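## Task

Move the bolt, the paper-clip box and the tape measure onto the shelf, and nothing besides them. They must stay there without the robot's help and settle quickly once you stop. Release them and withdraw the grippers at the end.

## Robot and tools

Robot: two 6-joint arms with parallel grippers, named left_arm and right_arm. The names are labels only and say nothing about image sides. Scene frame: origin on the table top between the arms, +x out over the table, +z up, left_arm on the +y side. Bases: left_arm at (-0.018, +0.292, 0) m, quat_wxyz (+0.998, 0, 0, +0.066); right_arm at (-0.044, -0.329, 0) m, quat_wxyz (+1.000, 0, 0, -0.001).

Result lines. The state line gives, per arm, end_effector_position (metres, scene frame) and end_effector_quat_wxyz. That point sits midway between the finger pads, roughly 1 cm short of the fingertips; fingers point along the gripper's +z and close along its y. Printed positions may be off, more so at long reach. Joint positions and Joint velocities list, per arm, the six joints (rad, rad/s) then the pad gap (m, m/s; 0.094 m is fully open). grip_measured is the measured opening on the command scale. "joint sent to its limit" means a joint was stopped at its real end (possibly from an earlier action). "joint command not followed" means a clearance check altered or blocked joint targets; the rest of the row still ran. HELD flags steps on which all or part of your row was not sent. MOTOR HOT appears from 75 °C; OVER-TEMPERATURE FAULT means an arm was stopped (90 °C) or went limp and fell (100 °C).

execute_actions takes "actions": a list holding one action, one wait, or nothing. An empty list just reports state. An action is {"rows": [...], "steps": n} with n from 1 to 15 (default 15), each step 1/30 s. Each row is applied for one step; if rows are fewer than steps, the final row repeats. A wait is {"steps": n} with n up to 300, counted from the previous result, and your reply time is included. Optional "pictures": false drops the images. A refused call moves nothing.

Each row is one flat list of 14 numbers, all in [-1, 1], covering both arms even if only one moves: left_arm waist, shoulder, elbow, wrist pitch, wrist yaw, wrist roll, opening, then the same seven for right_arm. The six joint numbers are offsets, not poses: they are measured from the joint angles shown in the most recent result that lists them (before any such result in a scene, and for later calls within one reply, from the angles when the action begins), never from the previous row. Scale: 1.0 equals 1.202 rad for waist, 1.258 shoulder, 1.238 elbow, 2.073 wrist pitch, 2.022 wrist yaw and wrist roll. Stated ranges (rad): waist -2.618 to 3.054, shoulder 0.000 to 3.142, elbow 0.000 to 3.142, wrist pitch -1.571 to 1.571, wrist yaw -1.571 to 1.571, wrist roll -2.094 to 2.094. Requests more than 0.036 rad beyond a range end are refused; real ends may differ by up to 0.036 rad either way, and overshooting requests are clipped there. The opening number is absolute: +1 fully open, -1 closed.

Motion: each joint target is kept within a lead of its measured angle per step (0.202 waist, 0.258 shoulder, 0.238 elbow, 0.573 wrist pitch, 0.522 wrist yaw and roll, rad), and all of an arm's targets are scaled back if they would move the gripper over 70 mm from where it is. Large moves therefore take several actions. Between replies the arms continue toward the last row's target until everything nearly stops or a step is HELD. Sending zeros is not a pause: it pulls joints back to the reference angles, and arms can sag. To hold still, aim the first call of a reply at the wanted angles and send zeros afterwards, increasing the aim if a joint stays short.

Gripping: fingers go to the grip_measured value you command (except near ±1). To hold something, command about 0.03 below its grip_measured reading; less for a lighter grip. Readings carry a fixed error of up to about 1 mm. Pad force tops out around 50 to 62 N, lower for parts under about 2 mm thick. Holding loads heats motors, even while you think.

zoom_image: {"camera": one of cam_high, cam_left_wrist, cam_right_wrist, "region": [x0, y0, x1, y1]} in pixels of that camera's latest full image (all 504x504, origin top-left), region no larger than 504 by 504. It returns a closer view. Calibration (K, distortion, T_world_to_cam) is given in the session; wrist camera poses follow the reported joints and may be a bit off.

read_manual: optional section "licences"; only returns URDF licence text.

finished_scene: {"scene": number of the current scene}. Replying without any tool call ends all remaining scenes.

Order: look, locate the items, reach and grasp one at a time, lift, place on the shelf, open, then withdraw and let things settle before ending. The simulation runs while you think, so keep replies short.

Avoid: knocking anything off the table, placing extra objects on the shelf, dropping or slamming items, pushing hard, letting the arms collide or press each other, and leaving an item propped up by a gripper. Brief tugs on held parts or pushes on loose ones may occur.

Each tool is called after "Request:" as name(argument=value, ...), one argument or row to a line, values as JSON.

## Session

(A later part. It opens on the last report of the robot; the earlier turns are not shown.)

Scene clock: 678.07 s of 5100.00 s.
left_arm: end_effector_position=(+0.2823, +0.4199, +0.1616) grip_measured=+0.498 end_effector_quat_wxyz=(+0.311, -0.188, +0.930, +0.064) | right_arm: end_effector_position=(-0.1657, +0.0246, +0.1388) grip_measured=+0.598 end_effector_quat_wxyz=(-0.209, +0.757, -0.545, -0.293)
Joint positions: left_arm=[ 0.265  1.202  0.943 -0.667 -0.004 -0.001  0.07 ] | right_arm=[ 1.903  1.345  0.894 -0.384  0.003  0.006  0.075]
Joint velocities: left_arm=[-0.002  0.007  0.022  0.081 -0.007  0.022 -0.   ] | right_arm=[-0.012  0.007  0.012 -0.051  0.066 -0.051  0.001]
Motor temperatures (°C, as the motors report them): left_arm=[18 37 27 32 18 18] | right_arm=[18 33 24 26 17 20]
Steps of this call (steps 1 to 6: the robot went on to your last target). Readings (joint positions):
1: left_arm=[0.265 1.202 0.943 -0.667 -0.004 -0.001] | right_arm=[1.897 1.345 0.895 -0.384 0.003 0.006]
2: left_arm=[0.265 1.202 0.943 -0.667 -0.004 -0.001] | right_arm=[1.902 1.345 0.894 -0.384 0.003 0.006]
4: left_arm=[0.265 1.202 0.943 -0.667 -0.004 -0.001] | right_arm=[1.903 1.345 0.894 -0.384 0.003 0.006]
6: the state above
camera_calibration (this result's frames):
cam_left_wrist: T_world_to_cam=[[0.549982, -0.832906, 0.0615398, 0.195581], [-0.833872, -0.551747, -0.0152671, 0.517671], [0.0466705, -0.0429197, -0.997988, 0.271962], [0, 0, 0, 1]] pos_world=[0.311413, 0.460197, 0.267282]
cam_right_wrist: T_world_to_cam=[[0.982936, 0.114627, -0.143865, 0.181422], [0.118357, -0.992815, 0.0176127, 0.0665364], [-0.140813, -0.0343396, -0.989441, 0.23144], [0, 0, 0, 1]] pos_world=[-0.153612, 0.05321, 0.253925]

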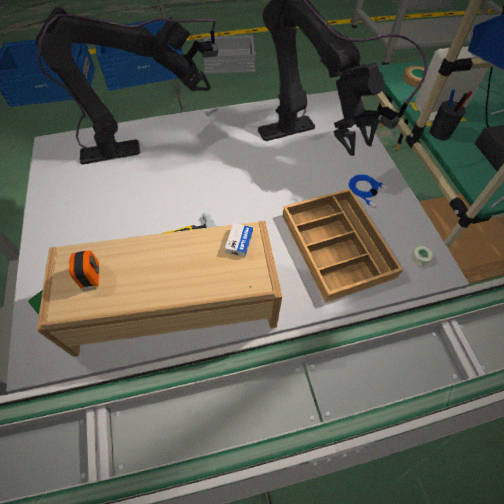

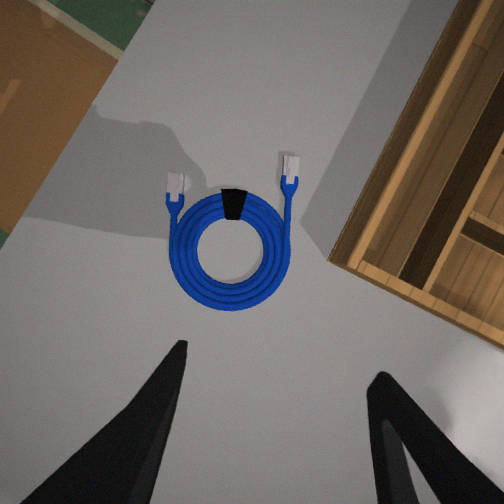

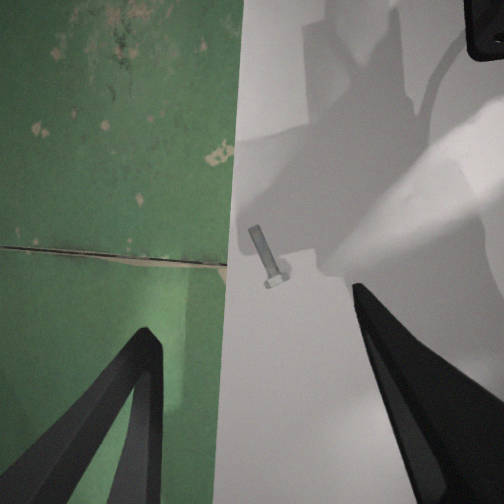

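Request:
execute_actions(
  actions=[
    {"rows": [
[0,-0.01,0,0,0,0,0.5,-0.004,0.008,0.012,0.003,-0.008,-0.015,0.5],
[0,-0.01,0,0,0,0,0.5,-0.008,0.022,0.02,0.003,-0.016,-0.03,0.4],
[0,-0.01,0,0,0,0,0.5,-0.012,0.041,0.029,0.003,-0.024,-0.045,0.3],
[0,-0.01,0,0,0,0,0.5,-0.016,0.064,0.039,0.003,-0.032,-0.06,0.2],
[0,-0.01,0,0,0,0,0.5,-0.02,0.09,0.049,0.003,-0.04,-0.075,0.1],
[0,-0.01,0,0,0,0,0.5,-0.024,0.118,0.059,0.003,-0.048,-0.09,0.0],
[0,-0.01,0,0,0,0,0.5,-0.028,0.147,0.069,0.003,-0.056,-0.103,0.0],
[0,-0.01,0,0,0,0,0.5,-0.032,0.176,0.079,0.003,-0.064,-0.116,0.0],
[0,-0.01,0,0,0,0,0.5,-0.036,0.204,0.088,0.003,-0.064,-0.116,0.0],
[0,-0.01,0,0,0,0,0.5,-0.04,0.23,0.096,0.003,-0.064,-0.116,0.0],
[0,-0.01,0,0,0,0,0.5,-0.04,0.253,0.103,0.003,-0.064,-0.116,0.0],
[0,-0.01,0,0,0,0,0.5,-0.04,0.273,0.109,0.003,-0.064,-0.116,0.0],
[0,-0.01,0,0,0,0,0.5,-0.04,0.289,0.113,0.003,-0.064,-0.116,0.0],
[0,-0.01,0,0,0,0,0.5,-0.04,0.301,0.116,0.003,-0.064,-0.116,0.0],
[0,-0.01,0,0,0,0,0.5,-0.04,0.31,0.117,0.003,-0.064,-0.116,0.0]], "steps": 15},
  ],
  pictures=false,
)

Request:
execute_actions(
  actions=[
    {"steps": 10},
  ],
)

Scene clock: 720.20 s of 5100.00 s.
left_arm: end_effector_position=(+0.2823, +0.4199, +0.1616) grip_measured=+0.498 end_effector_quat_wxyz=(+0.311, -0.188, +0.930, +0.064) | right_arm: end_effector_position=(-0.1760, +0.0488, +0.0488) grip_measured=+0.003 end_effector_quat_wxyz=(-0.128, +0.836, -0.489, -0.214)
Joint positions: left_arm=[ 0.265  1.202  0.943 -0.667 -0.004 -0.001  0.07 ] | right_arm=[ 1.861  1.713  1.007 -0.37  -0.102 -0.198  0.047]
Joint velocities: left_arm=[ 0.002 -0.007  0.007  0.037 -0.022  0.066 -0.001] | right_arm=[ 0.007  0.564  0.027 -0.022 -0.081 -0.154 -0.   ]
Motor temperatures (°C, as the motors report them): left_arm=[18 30 27 31 18 18] | right_arm=[18 27 24 26 17 20]
Steps of this call (steps 1 to 30: the robot went on to your last target; steps 31 to 90: nothing new was sent; then 38.63 s passed at rest; steps 91 to 105: all 15 steps of this action). Readings (joint positions):
91: left_arm=[0.265 1.202 0.943 -0.667 -0.004 -0.001] | right_arm=[1.903 1.345 0.894 -0.384 0.002 0.003]
92: left_arm=[0.265 1.202 0.943 -0.667 -0.004 -0.001] | right_arm=[1.903 1.347 0.894 -0.383 -0.001 -0.005]
94: left_arm=[0.265 1.202 0.943 -0.667 -0.004 -0.001] | right_arm=[1.899 1.367 0.904 -0.382 -0.016 -0.034]
98: left_arm=[0.265 1.202 0.943 -0.667 -0.004 -0.001] | right_arm=[1.881 1.484 0.956 -0.376 -0.062 -0.121]
105: the state above

Scene clock: 720.53 s of 5100.00 s.
left_arm: end_effector_position=(+0.2823, +0.4199, +0.1616) grip_measured=+0.498 end_effector_quat_wxyz=(+0.311, -0.188, +0.930, +0.064) | right_arm: end_effector_position=(-0.1774, +0.0472, +0.0392) grip_measured=+0.003 end_effector_quat_wxyz=(-0.117, +0.843, -0.482, -0.206)
Joint positions: left_arm=[ 0.265  1.202  0.943 -0.667 -0.004 -0.001  0.07 ] | right_arm=[ 1.861  1.744  1.015 -0.377 -0.113 -0.217  0.047]
Joint velocities: left_arm=[ 0.007 -0.007 -0.027 -0.022  0.168  0.022  0.   ] | right_arm=[-0.007  0.002 -0.007 -0.066 -0.022 -0.066  0.001]
Motor temperatures (°C, as the motors report them): left_arm=[18 30 27 31 18 18] | right_arm=[18 27 24 26 17 20]
Steps of this call (steps 1 to 10: the robot went on to your last target). Readings (joint positions):
1: left_arm=[0.265 1.202 0.943 -0.667 -0.004 -0.001] | right_arm=[1.861 1.729 1.007 -0.371 -0.105 -0.203]
2: left_arm=[0.265 1.202 0.943 -0.667 -0.004 -0.001] | right_arm=[1.861 1.739 1.007 -0.373 -0.106 -0.206]
4: left_arm=[0.265 1.202 0.943 -0.667 -0.004 -0.001] | right_arm=[1.861 1.744 1.007 -0.377 -0.109 -0.210]
8: left_arm=[0.265 1.202 0.943 -0.667 -0.004 -0.001] | right_arm=[1.861 1.744 1.013 -0.377 -0.112 -0.216]
10: the state above
camera_calibration (this result's frames):
cam_left_wrist: T_world_to_cam=[[0.549982, -0.832906, 0.0615398, 0.195581], [-0.833872, -0.551747, -0.0152671, 0.517671], [0.0466705, -0.0429197, -0.997988, 0.271962], [0, 0, 0, 1]] pos_world=[0.311413, 0.460197, 0.267282]
cam_right_wrist: T_world_to_cam=[[0.953047, 0.290251, -0.0863534, 0.160147], [0.30282, -0.914874, 0.267032, 0.111431], [-0.00149634, -0.280643, -0.959811, 0.167169], [0, 0, 0, 1]] pos_world=[-0.186121, 0.102377, 0.144524]

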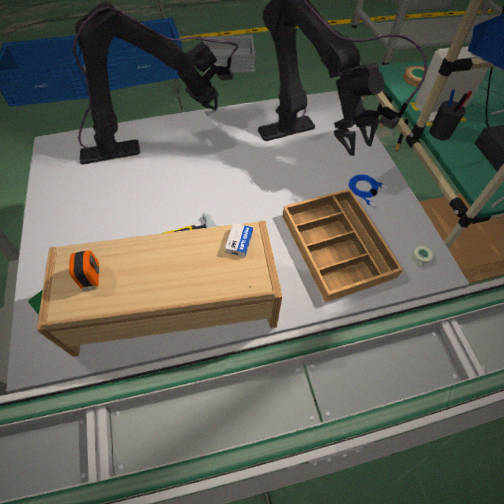

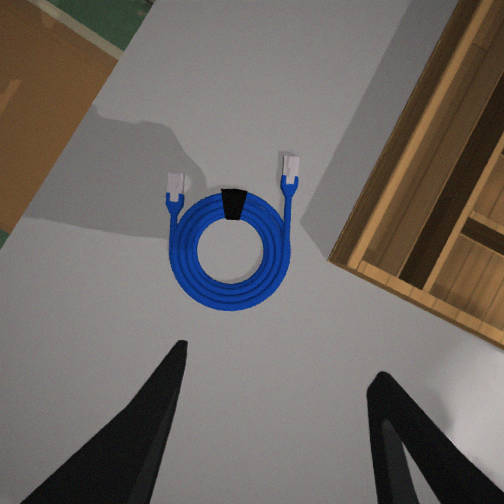

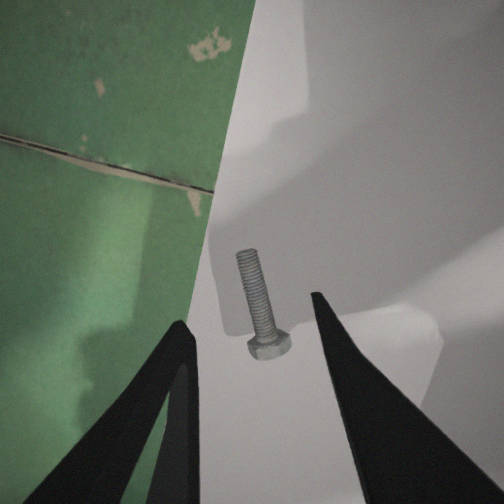

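Request:
execute_actions(
  actions=[
    {"rows": [
[0,-0.01,0,0,0,0,0.5,0,0.004,-0.008,0.012,-0.004,-0.003,0],
[0,-0.01,0,0,0,0,0.5,0,0.007,-0.012,0.018,-0.004,-0.003,0],
[0,-0.01,0,0,0,0,0.5,0,0.01,-0.015,0.024,-0.004,-0.003,-0.04],
[0,-0.01,0,0,0,0,0.5,0,0.013,-0.018,0.029,-0.004,-0.003,-0.08],
[0,-0.01,0,0,0,0,0.5,0,0.016,-0.021,0.034,-0.004,-0.003,-0.12],
[0,-0.01,0,0,0,0,0.5,0,0.019,-0.025,0.039,-0.004,-0.003,-0.16],
[0,-0.01,0,0,0,0,0.5,0,0.022,-0.028,0.043,-0.004,-0.003,-0.2],
[0,-0.01,0,0,0,0,0.5,0,0.025,-0.031,0.047,-0.004,-0.003,-0.2],
[0,-0.01,0,0,0,0,0.5,0,0.028,-0.034,0.051,-0.004,-0.003,-0.2],
[0,-0.01,0,0,0,0,0.5,0,0.031,-0.038,0.054,-0.004,-0.003,-0.2],
[0,-0.01,0,0,0,0,0.5,0,0.034,-0.041,0.056,-0.004,-0.003,-0.2],
[0,-0.01,0,0,0,0,0.5,0,0.036,-0.044,0.058,-0.004,-0.003,-0.2],
[0,-0.01,0,0,0,0,0.5,0,0.038,-0.047,0.058,-0.004,-0.003,-0.2],
[0,-0.01,0,0,0,0,0.5,0,0.04,-0.049,0.058,-0.004,-0.003,-0.2],
[0,-0.01,0,0,0,0,0.5,0,0.042,-0.051,0.058,-0.004,-0.003,-0.2]], "steps": 15},
  ],
  pictures=false,
)

Request:
execute_actions(
  actions=[
    {"steps": 8},
  ],
)

Scene clock: 735.67 s of 5100.00 s.
left_arm: end_effector_position=(+0.2823, +0.4199, +0.1616) grip_measured=+0.498 end_effector_quat_wxyz=(+0.311, -0.188, +0.930, +0.064) | right_arm: end_effector_position=(-0.1787, +0.0507, +0.0217) grip_measured=-0.197 end_effector_quat_wxyz=(-0.123, +0.842, -0.480, -0.212)
Joint positions: left_arm=[ 0.265  1.202  0.943 -0.667 -0.004 -0.001  0.07 ] | right_arm=[ 1.861  1.782  0.973 -0.278 -0.114 -0.219  0.038]
Joint velocities: left_arm=[ 0.007 -0.007 -0.002  0.022 -0.022 -0.095  0.   ] | right_arm=[-0.002  0.1   -0.09   0.051  0.007 -0.051 -0.   ]
Motor temperatures (°C, as the motors report them): left_arm=[18 30 26 31 18 18] | right_arm=[18 28 24 25 17 20]
Steps of this call (steps 1 to 30: the robot went on to your last target; steps 31 to 90: nothing new was sent; then 11.63 s passed at rest; steps 91 to 105: all 15 steps of this action). Readings (joint positions):
91: left_arm=[0.265 1.202 0.943 -0.667 -0.004 -0.001] | right_arm=[1.861 1.744 1.015 -0.376 -0.114 -0.219]
92: left_arm=[0.265 1.202 0.943 -0.667 -0.004 -0.001] | right_arm=[1.861 1.744 1.015 -0.372 -0.114 -0.219]
94: left_arm=[0.265 1.202 0.943 -0.667 -0.004 -0.001] | right_arm=[1.861 1.744 1.015 -0.359 -0.114 -0.219]
98: left_arm=[0.265 1.202 0.943 -0.667 -0.004 -0.001] | right_arm=[1.861 1.751 1.007 -0.318 -0.114 -0.219]
105: the state above

Scene clock: 735.93 s of 5100.00 s.
left_arm: end_effector_position=(+0.2823, +0.4199, +0.1616) grip_measured=+0.498 end_effector_quat_wxyz=(+0.311, -0.188, +0.930, +0.064) | right_arm: end_effector_position=(-0.1782, +0.0492, +0.0175) grip_measured=-0.197 end_effector_quat_wxyz=(-0.120, +0.843, -0.481, -0.210)
Joint positions: left_arm=[ 0.265  1.202  0.943 -0.667 -0.004 -0.001  0.07 ] | right_arm=[ 1.861  1.789  0.965 -0.27  -0.114 -0.219  0.038]
Joint velocities: left_arm=[-0.002 -0.012  0.002 -0.037  0.066  0.007 -0.001] | right_arm=[-0.012 -0.007 -0.002 -0.022  0.037  0.022 -0.002]
Motor temperatures (°C, as the motors report them): left_arm=[18 30 26 31 18 18] | right_arm=[18 28 24 25 17 20]
Steps of this call (steps 1 to 8: the robot went on to your last target). Readings (joint positions):
1: left_arm=[0.265 1.202 0.943 -0.667 -0.004 -0.001] | right_arm=[1.861 1.785 0.969 -0.277 -0.114 -0.219]
2: left_arm=[0.265 1.202 0.943 -0.667 -0.004 -0.001] | right_arm=[1.861 1.788 0.967 -0.276 -0.114 -0.219]
4: left_arm=[0.265 1.202 0.943 -0.667 -0.004 -0.001] | right_arm=[1.861 1.789 0.965 -0.276 -0.114 -0.219]
8: the state above
camera_calibration (this result's frames):
cam_left_wrist: T_world_to_cam=[[0.549982, -0.832906, 0.0615398, 0.195581], [-0.833872, -0.551747, -0.0152671, 0.517671], [0.0466705, -0.0429197, -0.997988, 0.271962], [0, 0, 0, 1]] pos_world=[0.311413, 0.460197, 0.267282]
cam_right_wrist: T_world_to_cam=[[0.952093, 0.293347, -0.0864031, 0.158142], [0.305777, -0.917206, 0.25541, 0.120059], [-0.00432559, -0.269594, -0.962964, 0.14593], [0, 0, 0, 1]] pos_world=[-0.186646, 0.10307, 0.123525]

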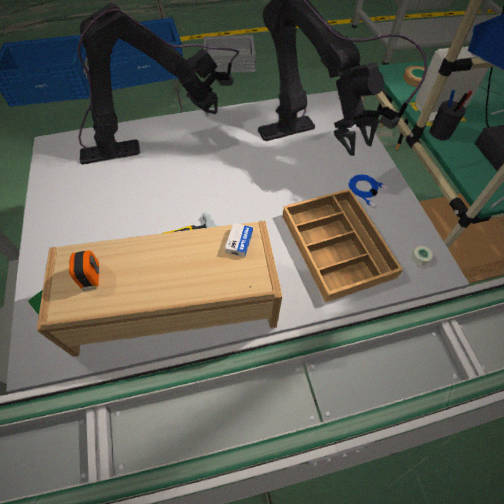

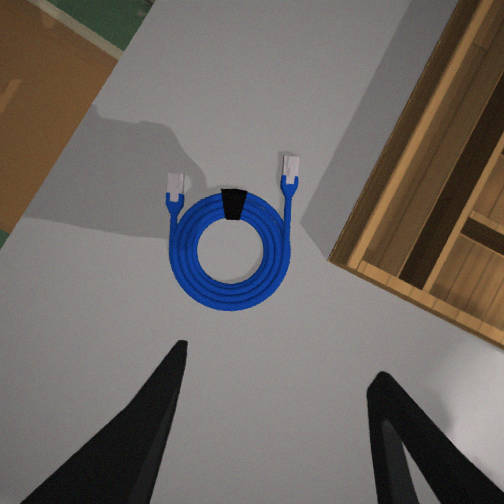

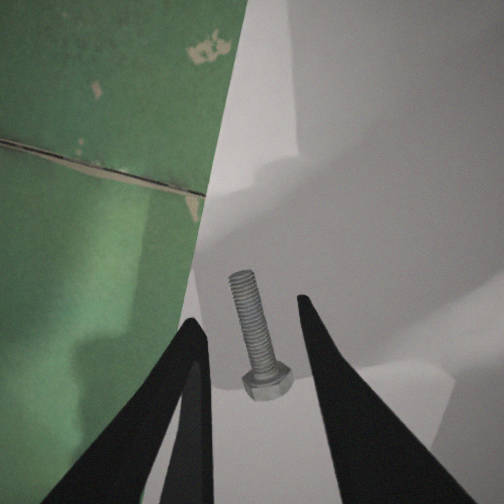

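Request:
execute_actions(
  actions=[
    {"rows": [
[0,-0.01,0,0,0,0,0.5,0,0.006,-0.008,0.004,-0.004,-0.003,-0.27],
[0,-0.01,0,0,0,0,0.5,0,0.007,-0.008,0.004,-0.004,-0.003,-0.34],
[0,-0.01,0,0,0,0,0.5,0,0.009,-0.008,0.004,-0.004,-0.003,-0.41],
[0,-0.01,0,0,0,0,0.5,0,0.011,-0.008,0.004,-0.004,-0.003,-0.47],
[0,-0.01,0,0,0,0,0.5,0,0.013,-0.008,0.004,-0.004,-0.003,-0.52],
[0,-0.01,0,0,0,0,0.5,0,0.014,-0.008,0.004,-0.004,-0.003,-0.55],
[0,-0.01,0,0,0,0,0.5,0,0.014,-0.008,0.004,-0.004,-0.003,-0.58],
[0,-0.01,0,0,0,0,0.5,0,0.014,-0.008,0.004,-0.004,-0.003,-0.61],
[0,-0.01,0,0,0,0,0.5,0,0.014,-0.008,0.004,-0.004,-0.003,-0.64],
[0,-0.01,0,0,0,0,0.5,0,0.014,-0.008,0.004,-0.004,-0.003,-0.67],
[0,-0.01,0,0,0,0,0.5,0,0.014,-0.008,0.004,-0.004,-0.003,-0.7],
[0,-0.01,0,0,0,0,0.5,0,0.014,-0.008,0.004,-0.004,-0.003,-0.73],
[0,-0.01,0,0,0,0,0.5,0,0.014,-0.008,0.004,-0.004,-0.003,-0.76],
[0,-0.01,0,0,0,0,0.5,0,0.014,-0.008,0.004,-0.004,-0.003,-0.79],
[0,-0.01,0,0,0,0,0.5,0,0.014,-0.008,0.004,-0.004,-0.003,-0.825]], "steps": 15},
  ],
  pictures=false,
)

Request:
execute_actions(
  actions=[
    {"steps": 5},
  ],
)

Scene clock: 752.70 s of 5100.00 s.
left_arm: end_effector_position=(+0.2823, +0.4199, +0.1616) grip_measured=+0.498 end_effector_quat_wxyz=(+0.311, -0.188, +0.930, +0.064) | right_arm: end_effector_position=(-0.1785, +0.0500, +0.0180) grip_measured=-0.807 end_effector_quat_wxyz=(-0.122, +0.842, -0.480, -0.212)
Joint positions: left_arm=[ 0.265  1.202  0.943 -0.667 -0.004 -0.001  0.07 ] | right_arm=[ 1.861  1.789  0.965 -0.266 -0.114 -0.219  0.009]
Joint velocities: left_arm=[-0.007  0.007  0.002 -0.022 -0.125 -0.022 -0.   ] | right_arm=[ 0.012 -0.007  0.007 -0.022 -0.007  0.022 -0.031]
Motor temperatures (°C, as the motors report them): left_arm=[18 30 26 31 18 18] | right_arm=[18 28 24 25 17 20]
Steps of this call (steps 1 to 30: the robot went on to your last target; steps 31 to 90: nothing new was sent; then 13.27 s passed at rest; steps 91 to 105: all 15 steps of this action). Readings (joint positions):
91: left_arm=[0.265 1.202 0.943 -0.667 -0.004 -0.001] | right_arm=[1.861 1.789 0.965 -0.266 -0.114 -0.219]
92: left_arm=[0.265 1.202 0.943 -0.667 -0.004 -0.001] | right_arm=[1.861 1.789 0.965 -0.266 -0.114 -0.219]
94: left_arm=[0.265 1.202 0.943 -0.667 -0.004 -0.001] | right_arm=[1.861 1.789 0.965 -0.266 -0.114 -0.219]
98: left_arm=[0.265 1.202 0.943 -0.667 -0.004 -0.001] | right_arm=[1.861 1.789 0.965 -0.266 -0.114 -0.219]
105: the state above

Scene clock: 752.87 s of 5100.00 s.
left_arm: end_effector_position=(+0.2823, +0.4199, +0.1616) grip_measured=+0.498 end_effector_quat_wxyz=(+0.311, -0.188, +0.930, +0.064) | right_arm: end_effector_position=(-0.1785, +0.0500, +0.0180) grip_measured=-0.822 end_effector_quat_wxyz=(-0.122, +0.842, -0.480, -0.212)
Joint positions: left_arm=[ 0.265  1.202  0.943 -0.667 -0.004 -0.001  0.07 ] | right_arm=[ 1.861  1.789  0.965 -0.266 -0.114 -0.219  0.008]
Joint velocities: left_arm=[-0.002  0.002 -0.002  0.022 -0.022  0.007  0.   ] | right_arm=[-0.002 -0.007  0.002  0.007 -0.037 -0.037 -0.   ]
Motor temperatures (°C, as the motors report them): left_arm=[18 30 26 31 18 18] | right_arm=[18 28 24 25 17 20]
Steps of this call (steps 1 to 5: the robot went on to your last target). Readings (joint positions):
1: left_arm=[0.265 1.202 0.943 -0.667 -0.004 -0.001] | right_arm=[1.861 1.789 0.965 -0.266 -0.114 -0.219]
2: left_arm=[0.265 1.202 0.943 -0.667 -0.004 -0.001] | right_arm=[1.861 1.789 0.965 -0.266 -0.114 -0.219]
4: left_arm=[0.265 1.202 0.943 -0.667 -0.004 -0.001] | right_arm=[1.861 1.789 0.965 -0.266 -0.114 -0.219]
5: the state above
camera_calibration (this result's frames):
cam_left_wrist: T_world_to_cam=[[0.549982, -0.832906, 0.0615398, 0.195581], [-0.833872, -0.551747, -0.0152671, 0.517671], [0.0466705, -0.0429197, -0.997988, 0.271962], [0, 0, 0, 1]] pos_world=[0.311413, 0.460197, 0.267282]
cam_right_wrist: T_world_to_cam=[[0.95199, 0.293695, -0.0863574, 0.158137], [0.306079, -0.918225, 0.251353, 0.121006], [-0.00547442, -0.265718, -0.964035, 0.146248], [0, 0, 0, 1]] pos_world=[-0.186782, 0.103527, 0.124229]

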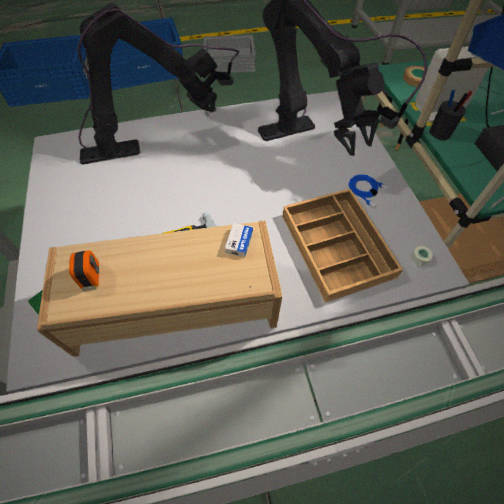

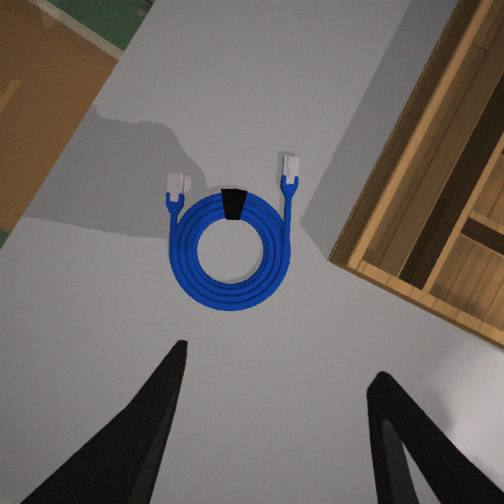

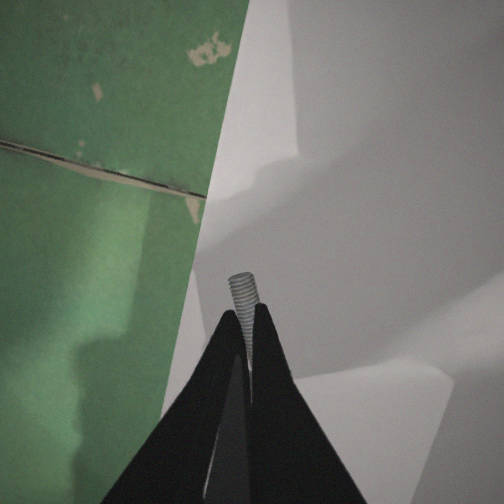

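Request:
execute_actions(
  actions=[],
)

Scene clock: 774.23 s of 5100.00 s.
left_arm: end_effector_position=(+0.2823, +0.4199, +0.1616) grip_measured=+0.498 end_effector_quat_wxyz=(+0.311, -0.188, +0.930, +0.064) | right_arm: end_effector_position=(-0.1785, +0.0500, +0.0180) grip_measured=-0.822 end_effector_quat_wxyz=(-0.122, +0.842, -0.480, -0.212)
Joint positions: left_arm=[ 0.265  1.202  0.943 -0.667 -0.004 -0.001  0.07 ] | right_arm=[ 1.861  1.789  0.965 -0.266 -0.114 -0.219  0.008]
Joint velocities: left_arm=[ 0.002 -0.012 -0.007 -0.022  0.007 -0.022 -0.001] | right_arm=[ 0.007 -0.007 -0.002 -0.051 -0.051 -0.022  0.001]
Motor temperatures (°C, as the motors report them): left_arm=[18 30 26 31 18 18] | right_arm=[18 28 23 24 17 20]
Steps of this call (steps 1 to 15: the robot went on to your last target; steps 16 to 90: nothing new was sent; then 18.37 s passed at rest). Readings (joint positions):
1: left_arm=[0.265 1.202 0.943 -0.667 -0.004 -0.001] | right_arm=[1.861 1.789 0.965 -0.266 -0.114 -0.219]
2: left_arm=[0.265 1.202 0.943 -0.667 -0.004 -0.001] | right_arm=[1.861 1.789 0.965 -0.266 -0.114 -0.219]
4: left_arm=[0.265 1.202 0.943 -0.667 -0.004 -0.001] | right_arm=[1.861 1.789 0.965 -0.266 -0.114 -0.219]
8: left_arm=[0.265 1.202 0.943 -0.667 -0.004 -0.001] | right_arm=[1.861 1.789 0.965 -0.266 -0.114 -0.219]
90: the state above
All arms were judged still, so your last target was given up. Only a new action makes them travel on or press farther. Fingers that are still opening or closing keep moving.
camera_calibration (this result's frames):
cam_left_wrist: T_world_to_cam=[[0.549982, -0.832906, 0.0615398, 0.195581], [-0.833872, -0.551747, -0.0152671, 0.517671], [0.0466705, -0.0429197, -0.997988, 0.271962], [0, 0, 0, 1]] pos_world=[0.311413, 0.460197, 0.267282]
cam_right_wrist: T_world_to_cam=[[0.95199, 0.293695, -0.0863574, 0.158137], [0.306079, -0.918225, 0.251353, 0.121006], [-0.00547442, -0.265718, -0.964035, 0.146248], [0, 0, 0, 1]] pos_world=[-0.186782, 0.103527, 0.124229]

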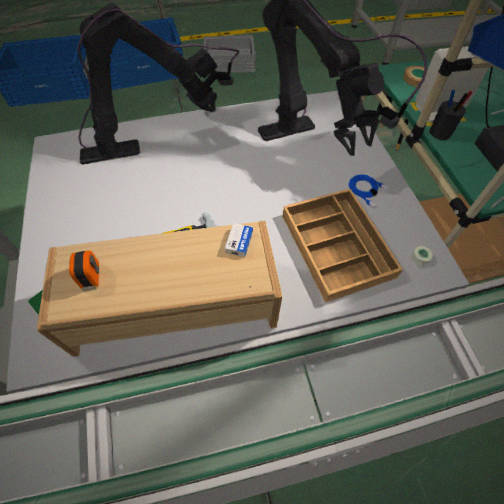

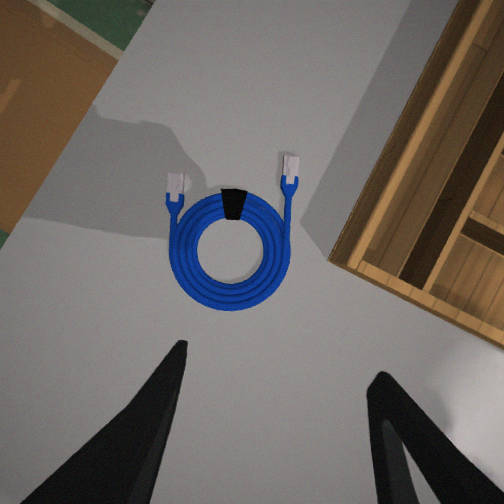

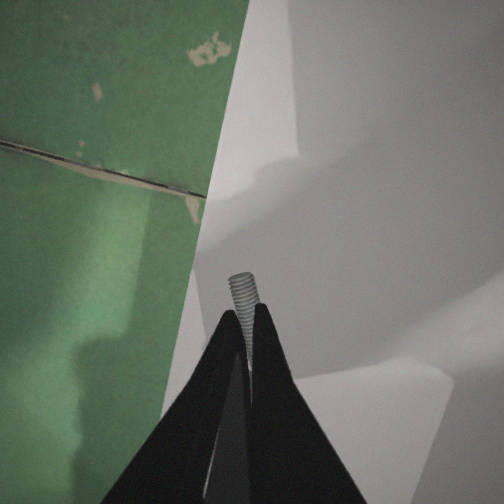

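Request:
zoom_image(
  camera="cam_right_wrist",
  region=[170, 250, 330, 410],
)

Request:
zoom_image(
  camera="cam_high",
  region=[160, 50, 260, 130],
)

Region (170, 250, 330, 410) of cam_right_wrist's 504x504 image, scaled by 3.150, with more detail than that image has.

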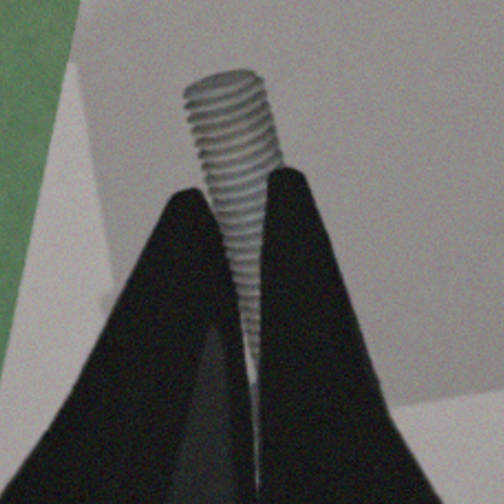

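Region (160, 50, 260, 130) of cam_high's 504x504 image, scaled by 5.040, with more detail than that image has; it fills the top 403 rows of this view, and the rest is white.

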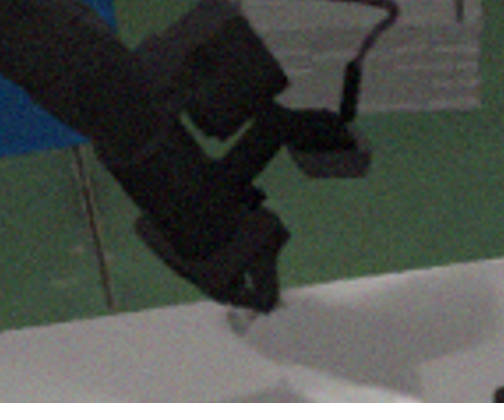

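Request:
execute_actions(
  actions=[
    {"rows": [[0,-0.01,0,0,0,0,0.5,0,0,0,0,0,0,-0.75],[0,-0.01,0,0,0,0,0.5,0,0,0,0,0,0,-0.65],[0,-0.01,0,0,0,0,0.5,0,0,0,0,0,0,-0.55],[0,-0.01,0,0,0,0,0.5,0,0.005,0,0,0,0,-0.55],[0,-0.01,0,0,0,0,0.5,0,0.01,0,0,0,0,-0.55],[0,-0.01,0,0,0,0,0.5,0,0.014,0,0,0,0,-0.55],[0,-0.01,0,0,0,0,0.5,0,0.017,0,0,0,0,-0.55],[0,-0.01,0,0,0,0,0.5,0,0.02,0,0,0,0,-0.55],[0,-0.01,0,0,0,0,0.5,0,0.022,0,0,0,0,-0.55],[0,-0.01,0,0,0,0,0.5,0,0.024,0,0,0,0,-0.55],[0,-0.01,0,0,0,0,0.5,0,0.026,0,0,0,0,-0.55]], "steps": 15},
  ],
)

Scene clock: 795.63 s of 5100.00 s.
left_arm: end_effector_position=(+0.2823, +0.4199, +0.1616) grip_measured=+0.498 end_effector_quat_wxyz=(+0.311, -0.188, +0.930, +0.064) | right_arm: end_effector_position=(-0.1783, +0.0495, +0.0127) grip_measured=-0.553 end_effector_quat_wxyz=(-0.118, +0.843, -0.481, -0.208)
Joint positions: left_arm=[ 0.265  1.202  0.943 -0.667 -0.004 -0.001  0.07 ] | right_arm=[ 1.861  1.804  0.965 -0.261 -0.114 -0.219  0.021]
Joint velocities: left_arm=[-0.007 -0.007 -0.007 -0.007 -0.007 -0.022  0.   ] | right_arm=[-0.012 -0.002 -0.012  0.037  0.022  0.022 -0.   ]
Motor temperatures (°C, as the motors report them): left_arm=[18 29 26 31 18 18] | right_arm=[18 28 23 24 17 20]
Steps of this call (steps 1 to 90: nothing new was sent; then 17.90 s passed at rest; steps 91 to 105: all 15 steps of this action). Readings (joint positions):
91: left_arm=[0.265 1.202 0.943 -0.667 -0.004 -0.001] | right_arm=[1.861 1.789 0.965 -0.266 -0.114 -0.219]
92: left_arm=[0.265 1.202 0.943 -0.667 -0.004 -0.001] | right_arm=[1.861 1.789 0.965 -0.266 -0.114 -0.219]
94: left_arm=[0.265 1.202 0.943 -0.667 -0.004 -0.001] | right_arm=[1.861 1.789 0.965 -0.266 -0.114 -0.219]
98: left_arm=[0.265 1.202 0.943 -0.667 -0.004 -0.001] | right_arm=[1.861 1.792 0.965 -0.265 -0.114 -0.219]
105: the state above
camera_calibration (this result's frames):
cam_left_wrist: T_world_to_cam=[[0.549982, -0.832906, 0.0615398, 0.195581], [-0.833872, -0.551747, -0.0152671, 0.517671], [0.0466705, -0.0429197, -0.997988, 0.271962], [0, 0, 0, 1]] pos_world=[0.311413, 0.460197, 0.267282]
cam_right_wrist: T_world_to_cam=[[0.952253, 0.29281, -0.0864708, 0.157777], [0.3053, -0.915598, 0.261671, 0.121387], [-0.00255265, -0.275577, -0.961276, 0.141961], [0, 0, 0, 1]] pos_world=[-0.186941, 0.104064, 0.118343]

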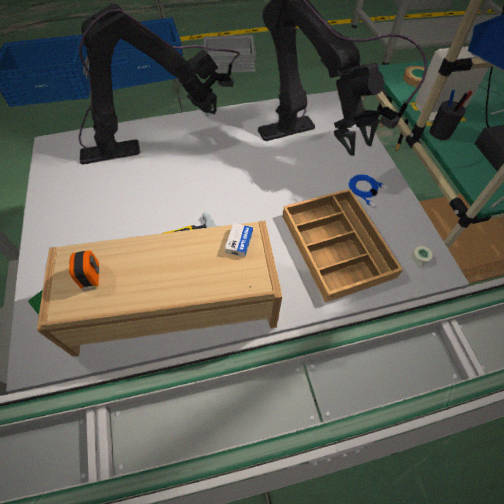

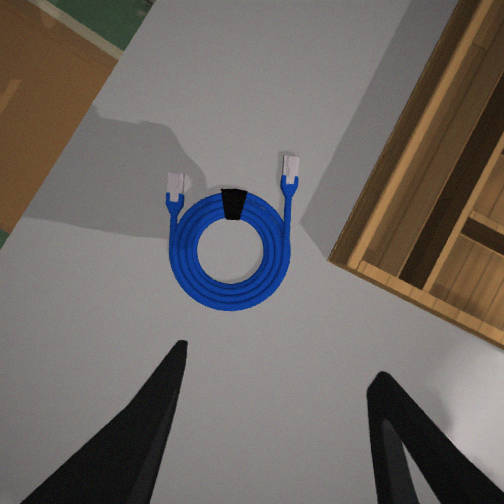

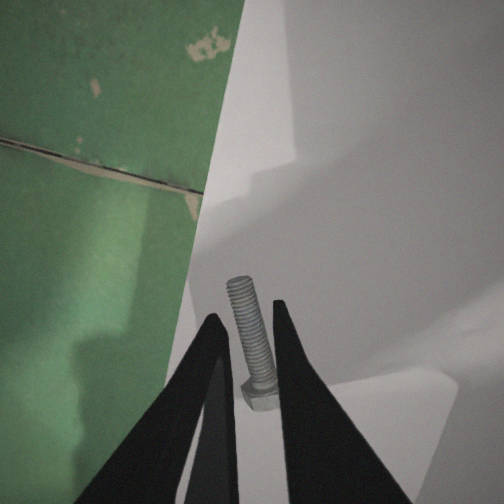

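Request:
execute_actions(
  actions=[
    {"rows": [[0,-0.01,0,0,0,0,0.5,0,0.008,0,0,0,0,-0.6],[0,-0.01,0,0,0,0,0.5,0,0.008,0,0,0,0,-0.64],[0,-0.01,0,0,0,0,0.5,0,0.008,0,0,0,0,-0.68],[0,-0.01,0,0,0,0,0.5,0,0.008,0,0,0,0,-0.71],[0,-0.01,0,0,0,0,0.5,0,0.008,0,0,0,0,-0.74],[0,-0.01,0,0,0,0,0.5,0,0.008,0,0,0,0,-0.76],[0,-0.01,0,0,0,0,0.5,0,0.008,0,0,0,0,-0.78],[0,-0.01,0,0,0,0,0.5,0,0.008,0,0,0,0,-0.795],[0,-0.01,0,0,0,0,0.5,0,0.008,0,0,0,0,-0.81],[0,-0.01,0,0,0,0,0.5,0,0.008,0,0,0,0,-0.825],[0,-0.01,0,0,0,0,0.5,0,0.008,0,0,0,0,-0.84]], "steps": 15},
  ],
)

Scene clock: 805.80 s of 5100.00 s.
left_arm: end_effector_position=(+0.2823, +0.4199, +0.1616) grip_measured=+0.498 end_effector_quat_wxyz=(+0.311, -0.188, +0.930, +0.064) | right_arm: end_effector_position=(-0.1783, +0.0495, +0.0127) grip_measured=-0.832 end_effector_quat_wxyz=(-0.118, +0.843, -0.481, -0.208)
Joint positions: left_arm=[ 0.265  1.202  0.943 -0.667 -0.004 -0.001  0.07 ] | right_arm=[ 1.861  1.804  0.965 -0.261 -0.114 -0.219  0.008]
Joint velocities: left_arm=[-0.007 -0.002 -0.017 -0.066 -0.11  -0.037  0.   ] | right_arm=[ 0.012 -0.007 -0.007 -0.081  0.007 -0.007 -0.   ]
Motor temperatures (°C, as the motors report them): left_arm=[18 29 26 31 18 18] | right_arm=[18 28 23 24 17 20]
Steps of this call (steps 1 to 15: the robot went on to your last target; steps 16 to 90: nothing new was sent; then 6.67 s passed at rest; steps 91 to 105: all 15 steps of this action). Readings (joint positions):
91: left_arm=[0.265 1.202 0.943 -0.667 -0.004 -0.001] | right_arm=[1.861 1.804 0.965 -0.261 -0.114 -0.219]
92: left_arm=[0.265 1.202 0.943 -0.667 -0.004 -0.001] | right_arm=[1.861 1.804 0.965 -0.261 -0.114 -0.219]
94: left_arm=[0.265 1.202 0.943 -0.667 -0.004 -0.001] | right_arm=[1.861 1.804 0.965 -0.261 -0.114 -0.219]
98: left_arm=[0.265 1.202 0.943 -0.667 -0.004 -0.001] | right_arm=[1.861 1.804 0.965 -0.261 -0.114 -0.219]
105: the state above
camera_calibration (this result's frames):
cam_left_wrist: T_world_to_cam=[[0.549982, -0.832906, 0.0615398, 0.195581], [-0.833872, -0.551747, -0.0152671, 0.517671], [0.0466705, -0.0429197, -0.997988, 0.271962], [0, 0, 0, 1]] pos_world=[0.311413, 0.460197, 0.267282]
cam_right_wrist: T_world_to_cam=[[0.952253, 0.29281, -0.0864708, 0.157777], [0.3053, -0.915598, 0.261671, 0.121387], [-0.00255265, -0.275577, -0.961276, 0.141961], [0, 0, 0, 1]] pos_world=[-0.186941, 0.104064, 0.118343]

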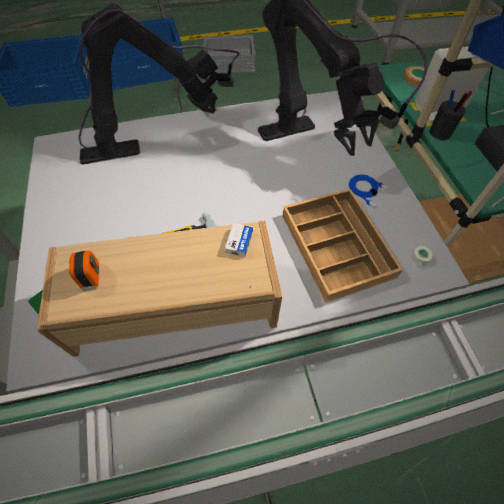

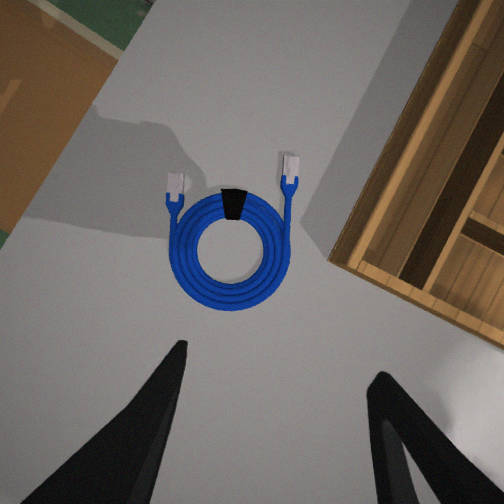

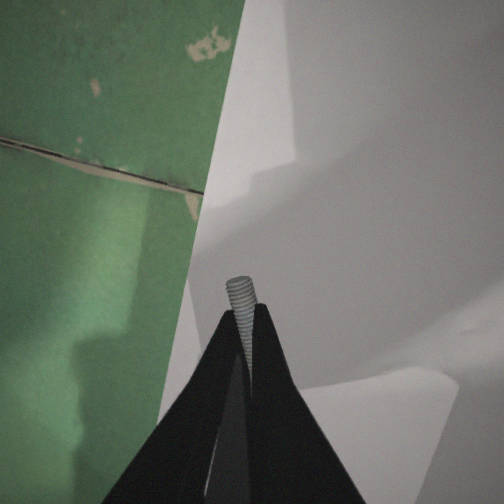

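Request:
execute_actions(
  actions=[
    {"rows": [[0,-0.01,0,0,0,0,0.5,0,0.008,0,0,0,0,-0.85],[0,-0.01,0,0,0,0,0.5,0,0.008,0,0,0,0,-0.86],[0,-0.01,0,0,0,0,0.5,0,0.008,0,0,0,0,-0.87]], "steps": 10},
  ],
)

Scene clock: 811.23 s of 5100.00 s.
left_arm: end_effector_position=(+0.2823, +0.4199, +0.1616) grip_measured=+0.498 end_effector_quat_wxyz=(+0.311, -0.188, +0.930, +0.064) | right_arm: end_effector_position=(-0.1783, +0.0495, +0.0127) grip_measured=-0.855 end_effector_quat_wxyz=(-0.118, +0.843, -0.481, -0.208)
Joint positions: left_arm=[ 0.265  1.202  0.943 -0.667 -0.004 -0.001  0.07 ] | right_arm=[ 1.861  1.804  0.965 -0.261 -0.114 -0.219  0.007]
Joint velocities: left_arm=[-0.007 -0.002 -0.002  0.022 -0.066 -0.037  0.   ] | right_arm=[-0.012 -0.007 -0.007 -0.066  0.007 -0.007  0.   ]
Motor temperatures (°C, as the motors report them): left_arm=[18 29 26 31 18 18] | right_arm=[18 28 24 24 17 20]
Steps of this call (steps 1 to 15: the robot went on to your last target; steps 16 to 90: nothing new was sent; then 2.10 s passed at rest; steps 91 to 100: all 10 steps of this action). Readings (joint positions):
91: left_arm=[0.265 1.202 0.943 -0.667 -0.004 -0.001] | right_arm=[1.861 1.804 0.965 -0.261 -0.114 -0.219]
92: left_arm=[0.265 1.202 0.943 -0.667 -0.004 -0.001] | right_arm=[1.861 1.804 0.965 -0.261 -0.114 -0.219]
94: left_arm=[0.265 1.202 0.943 -0.667 -0.004 -0.001] | right_arm=[1.861 1.804 0.965 -0.261 -0.114 -0.219]
98: left_arm=[0.265 1.202 0.943 -0.667 -0.004 -0.001] | right_arm=[1.861 1.804 0.965 -0.261 -0.114 -0.219]
100: the state above
camera_calibration (this result's frames):
cam_left_wrist: T_world_to_cam=[[0.549982, -0.832906, 0.0615398, 0.195581], [-0.833872, -0.551747, -0.0152671, 0.517671], [0.0466705, -0.0429197, -0.997988, 0.271962], [0, 0, 0, 1]] pos_world=[0.311413, 0.460197, 0.267282]
cam_right_wrist: T_world_to_cam=[[0.952253, 0.29281, -0.0864708, 0.157777], [0.3053, -0.915598, 0.261671, 0.121387], [-0.00255265, -0.275577, -0.961276, 0.141961], [0, 0, 0, 1]] pos_world=[-0.186941, 0.104064, 0.118343]

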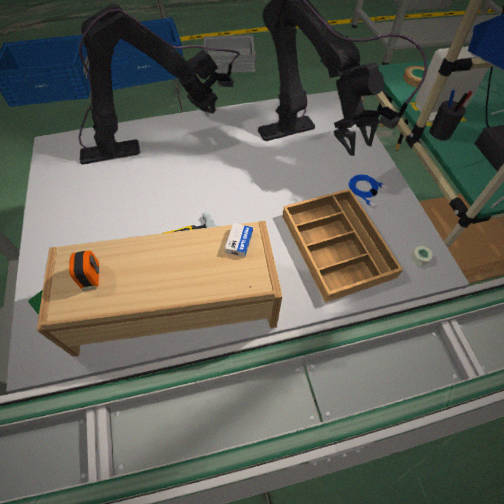

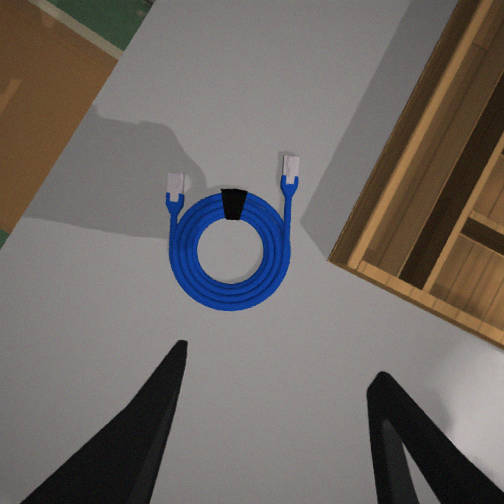

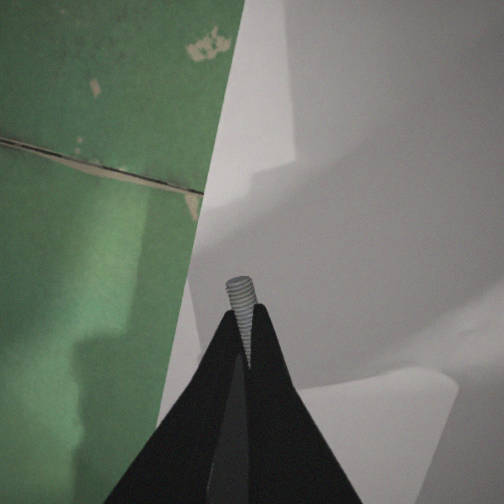

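Request:
zoom_image(
  camera="cam_right_wrist",
  region=[190, 260, 310, 380],
)

Request:
execute_actions(
  actions=[
    {"rows": [[0,-0.01,0,0,0,0,0.5,0,0.008,0,0,0,0,-0.88],[0,-0.01,0,0,0,0,0.5,0,0.008,0,0,0,0,-0.89],[0,-0.01,0,0,0,0,0.5,0,0.008,0,0,0,0,-0.9]], "steps": 10},
  ],
  pictures=false,
)

Region (190, 260, 310, 380) of cam_right_wrist's 504x504 image, scaled by 4.200, with more detail than that image has.

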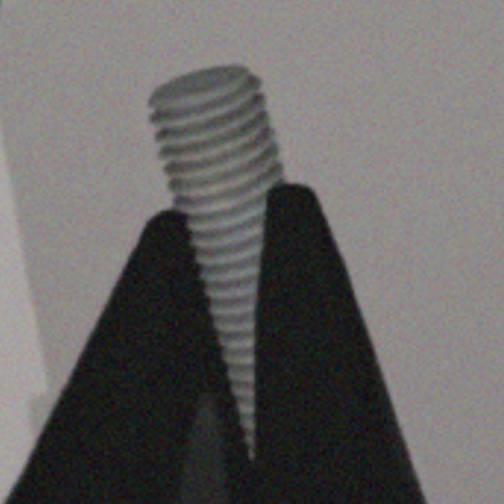

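Scene clock: 817.47 s of 5100.00 s.
left_arm: end_effector_position=(+0.2823, +0.4199, +0.1616) grip_measured=+0.498 end_effector_quat_wxyz=(+0.311, -0.188, +0.930, +0.064) | right_arm: end_effector_position=(-0.1783, +0.0495, +0.0127) grip_measured=-0.869 end_effector_quat_wxyz=(-0.118, +0.843, -0.481, -0.208)
Joint positions: left_arm=[ 0.265  1.202  0.943 -0.667 -0.004 -0.001  0.07 ] | right_arm=[ 1.861  1.804  0.965 -0.261 -0.114 -0.219  0.006]
Joint velocities: left_arm=[ 0.002 -0.002 -0.012 -0.022  0.022  0.022 -0.001] | right_arm=[-0.032  0.002 -0.017  0.007  0.007 -0.095 -0.   ]
Motor temperatures (°C, as the motors report them): left_arm=[18 29 26 30 18 18] | right_arm=[18 28 24 24 17 20]
Steps of this call (steps 1 to 15: the robot went on to your last target; steps 16 to 90: nothing new was sent; then 2.90 s passed at rest; steps 91 to 100: all 10 steps of this action). Readings (joint positions):
91: left_arm=[0.265 1.202 0.943 -0.667 -0.004 -0.001] | right_arm=[1.861 1.804 0.965 -0.261 -0.114 -0.219]
92: left_arm=[0.265 1.202 0.943 -0.667 -0.004 -0.001] | right_arm=[1.861 1.804 0.965 -0.261 -0.114 -0.219]
94: left_arm=[0.265 1.202 0.943 -0.667 -0.004 -0.001] | right_arm=[1.861 1.804 0.965 -0.261 -0.114 -0.219]
98: left_arm=[0.265 1.202 0.943 -0.667 -0.004 -0.001] | right_arm=[1.861 1.804 0.965 -0.261 -0.114 -0.219]
100: the state above

Request:
execute_actions(
  actions=[
    {"rows": [[0,-0.01,0,0,0,0,0.5,0,-0.005,0,0,0,0,-0.9],[0,-0.01,0,0,0,0,0.5,0,-0.012,0,0,0,0,-0.9],[0,-0.01,0,0,0,0,0.5,0,-0.018,0.002,0,0,0,-0.9],[0,-0.01,0,0,0,0,0.5,0,-0.024,0.004,0,0,0,-0.9],[0,-0.01,0,0,0,0,0.5,0,-0.03,0.006,0,0,0,-0.9],[0,-0.01,0,0,0,0,0.5,0,-0.037,0.008,0,0,0,-0.9],[0,-0.01,0,0,0,0,0.5,0,-0.044,0.01,0,0,0,-0.9],[0,-0.01,0,0,0,0,0.5,0,-0.052,0.01,0,0,0,-0.9],[0,-0.01,0,0,0,0,0.5,0,-0.06,0.01,0,0,0,-0.9],[0,-0.01,0,0,0,0,0.5,0,-0.068,0.01,0,0,0,-0.9],[0,-0.01,0,0,0,0,0.5,0,-0.075,0.01,0,0,0,-0.9],[0,-0.01,0,0,0,0,0.5,0,-0.08,0.01,0,0,0,-0.9]], "steps": 15},
  ],
)

Scene clock: 824.20 s of 5100.00 s.
left_arm: end_effector_position=(+0.2823, +0.4199, +0.1616) grip_measured=+0.498 end_effector_quat_wxyz=(+0.311, -0.188, +0.930, +0.064) | right_arm: end_effector_position=(-0.1805, +0.0570, +0.0467) grip_measured=-0.869 end_effector_quat_wxyz=(-0.148, +0.835, -0.473, -0.238)
Joint positions: left_arm=[ 0.265  1.202  0.943 -0.667 -0.004 -0.001  0.07 ] | right_arm=[ 1.861  1.716  0.965 -0.261 -0.114 -0.219  0.006]
Joint velocities: left_arm=[-0.002  0.007  0.007  0.037  0.022 -0.007  0.   ] | right_arm=[-0.002 -0.095  0.007 -0.066 -0.037  0.051 -0.   ]
Motor temperatures (°C, as the motors report them): left_arm=[18 29 26 30 18 18] | right_arm=[18 28 24 24 17 20]
Steps of this call (steps 1 to 15: the robot went on to your last target; steps 16 to 90: nothing new was sent; then 3.23 s passed at rest; steps 91 to 105: all 15 steps of this action). Readings (joint positions):
91: left_arm=[0.265 1.202 0.943 -0.667 -0.004 -0.001] | right_arm=[1.861 1.804 0.965 -0.261 -0.114 -0.219]
92: left_arm=[0.265 1.202 0.943 -0.667 -0.004 -0.001] | right_arm=[1.861 1.804 0.965 -0.261 -0.114 -0.219]
94: left_arm=[0.265 1.202 0.943 -0.667 -0.004 -0.001] | right_arm=[1.861 1.803 0.965 -0.261 -0.114 -0.219]
98: left_arm=[0.265 1.202 0.943 -0.667 -0.004 -0.001] | right_arm=[1.861 1.782 0.965 -0.262 -0.114 -0.219]
105: the state above
camera_calibration (this result's frames):
cam_left_wrist: T_world_to_cam=[[0.549982, -0.832906, 0.0615398, 0.195581], [-0.833872, -0.551747, -0.0152671, 0.517671], [0.0466705, -0.0429197, -0.997988, 0.271962], [0, 0, 0, 1]] pos_world=[0.311413, 0.460197, 0.267282]
cam_right_wrist: T_world_to_cam=[[0.950101, 0.300068, -0.0852413, 0.159776], [0.31078, -0.934089, 0.175764, 0.126129], [-0.0268819, -0.193485, -0.980735, 0.168531], [0, 0, 0, 1]] pos_world=[-0.186471, 0.10248, 0.156735]

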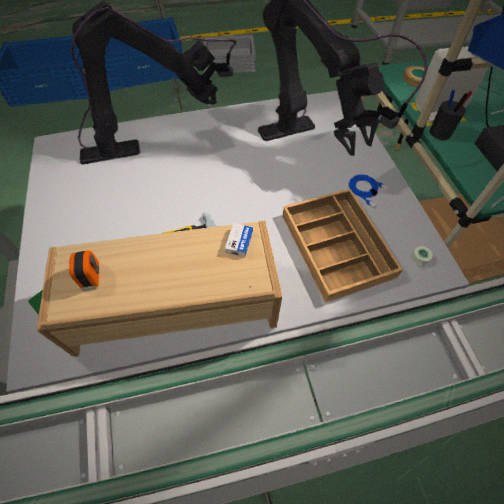

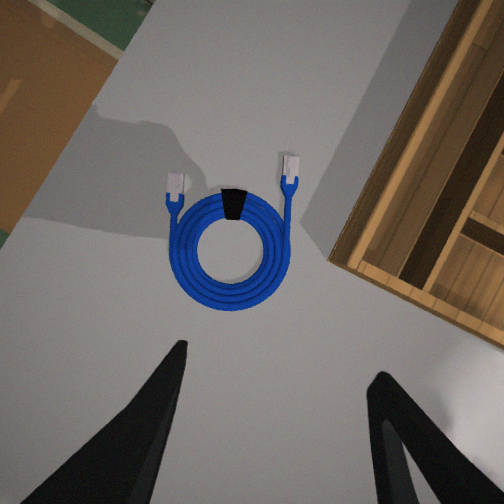

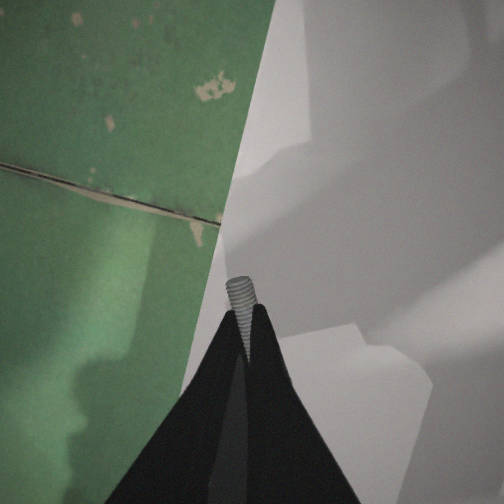

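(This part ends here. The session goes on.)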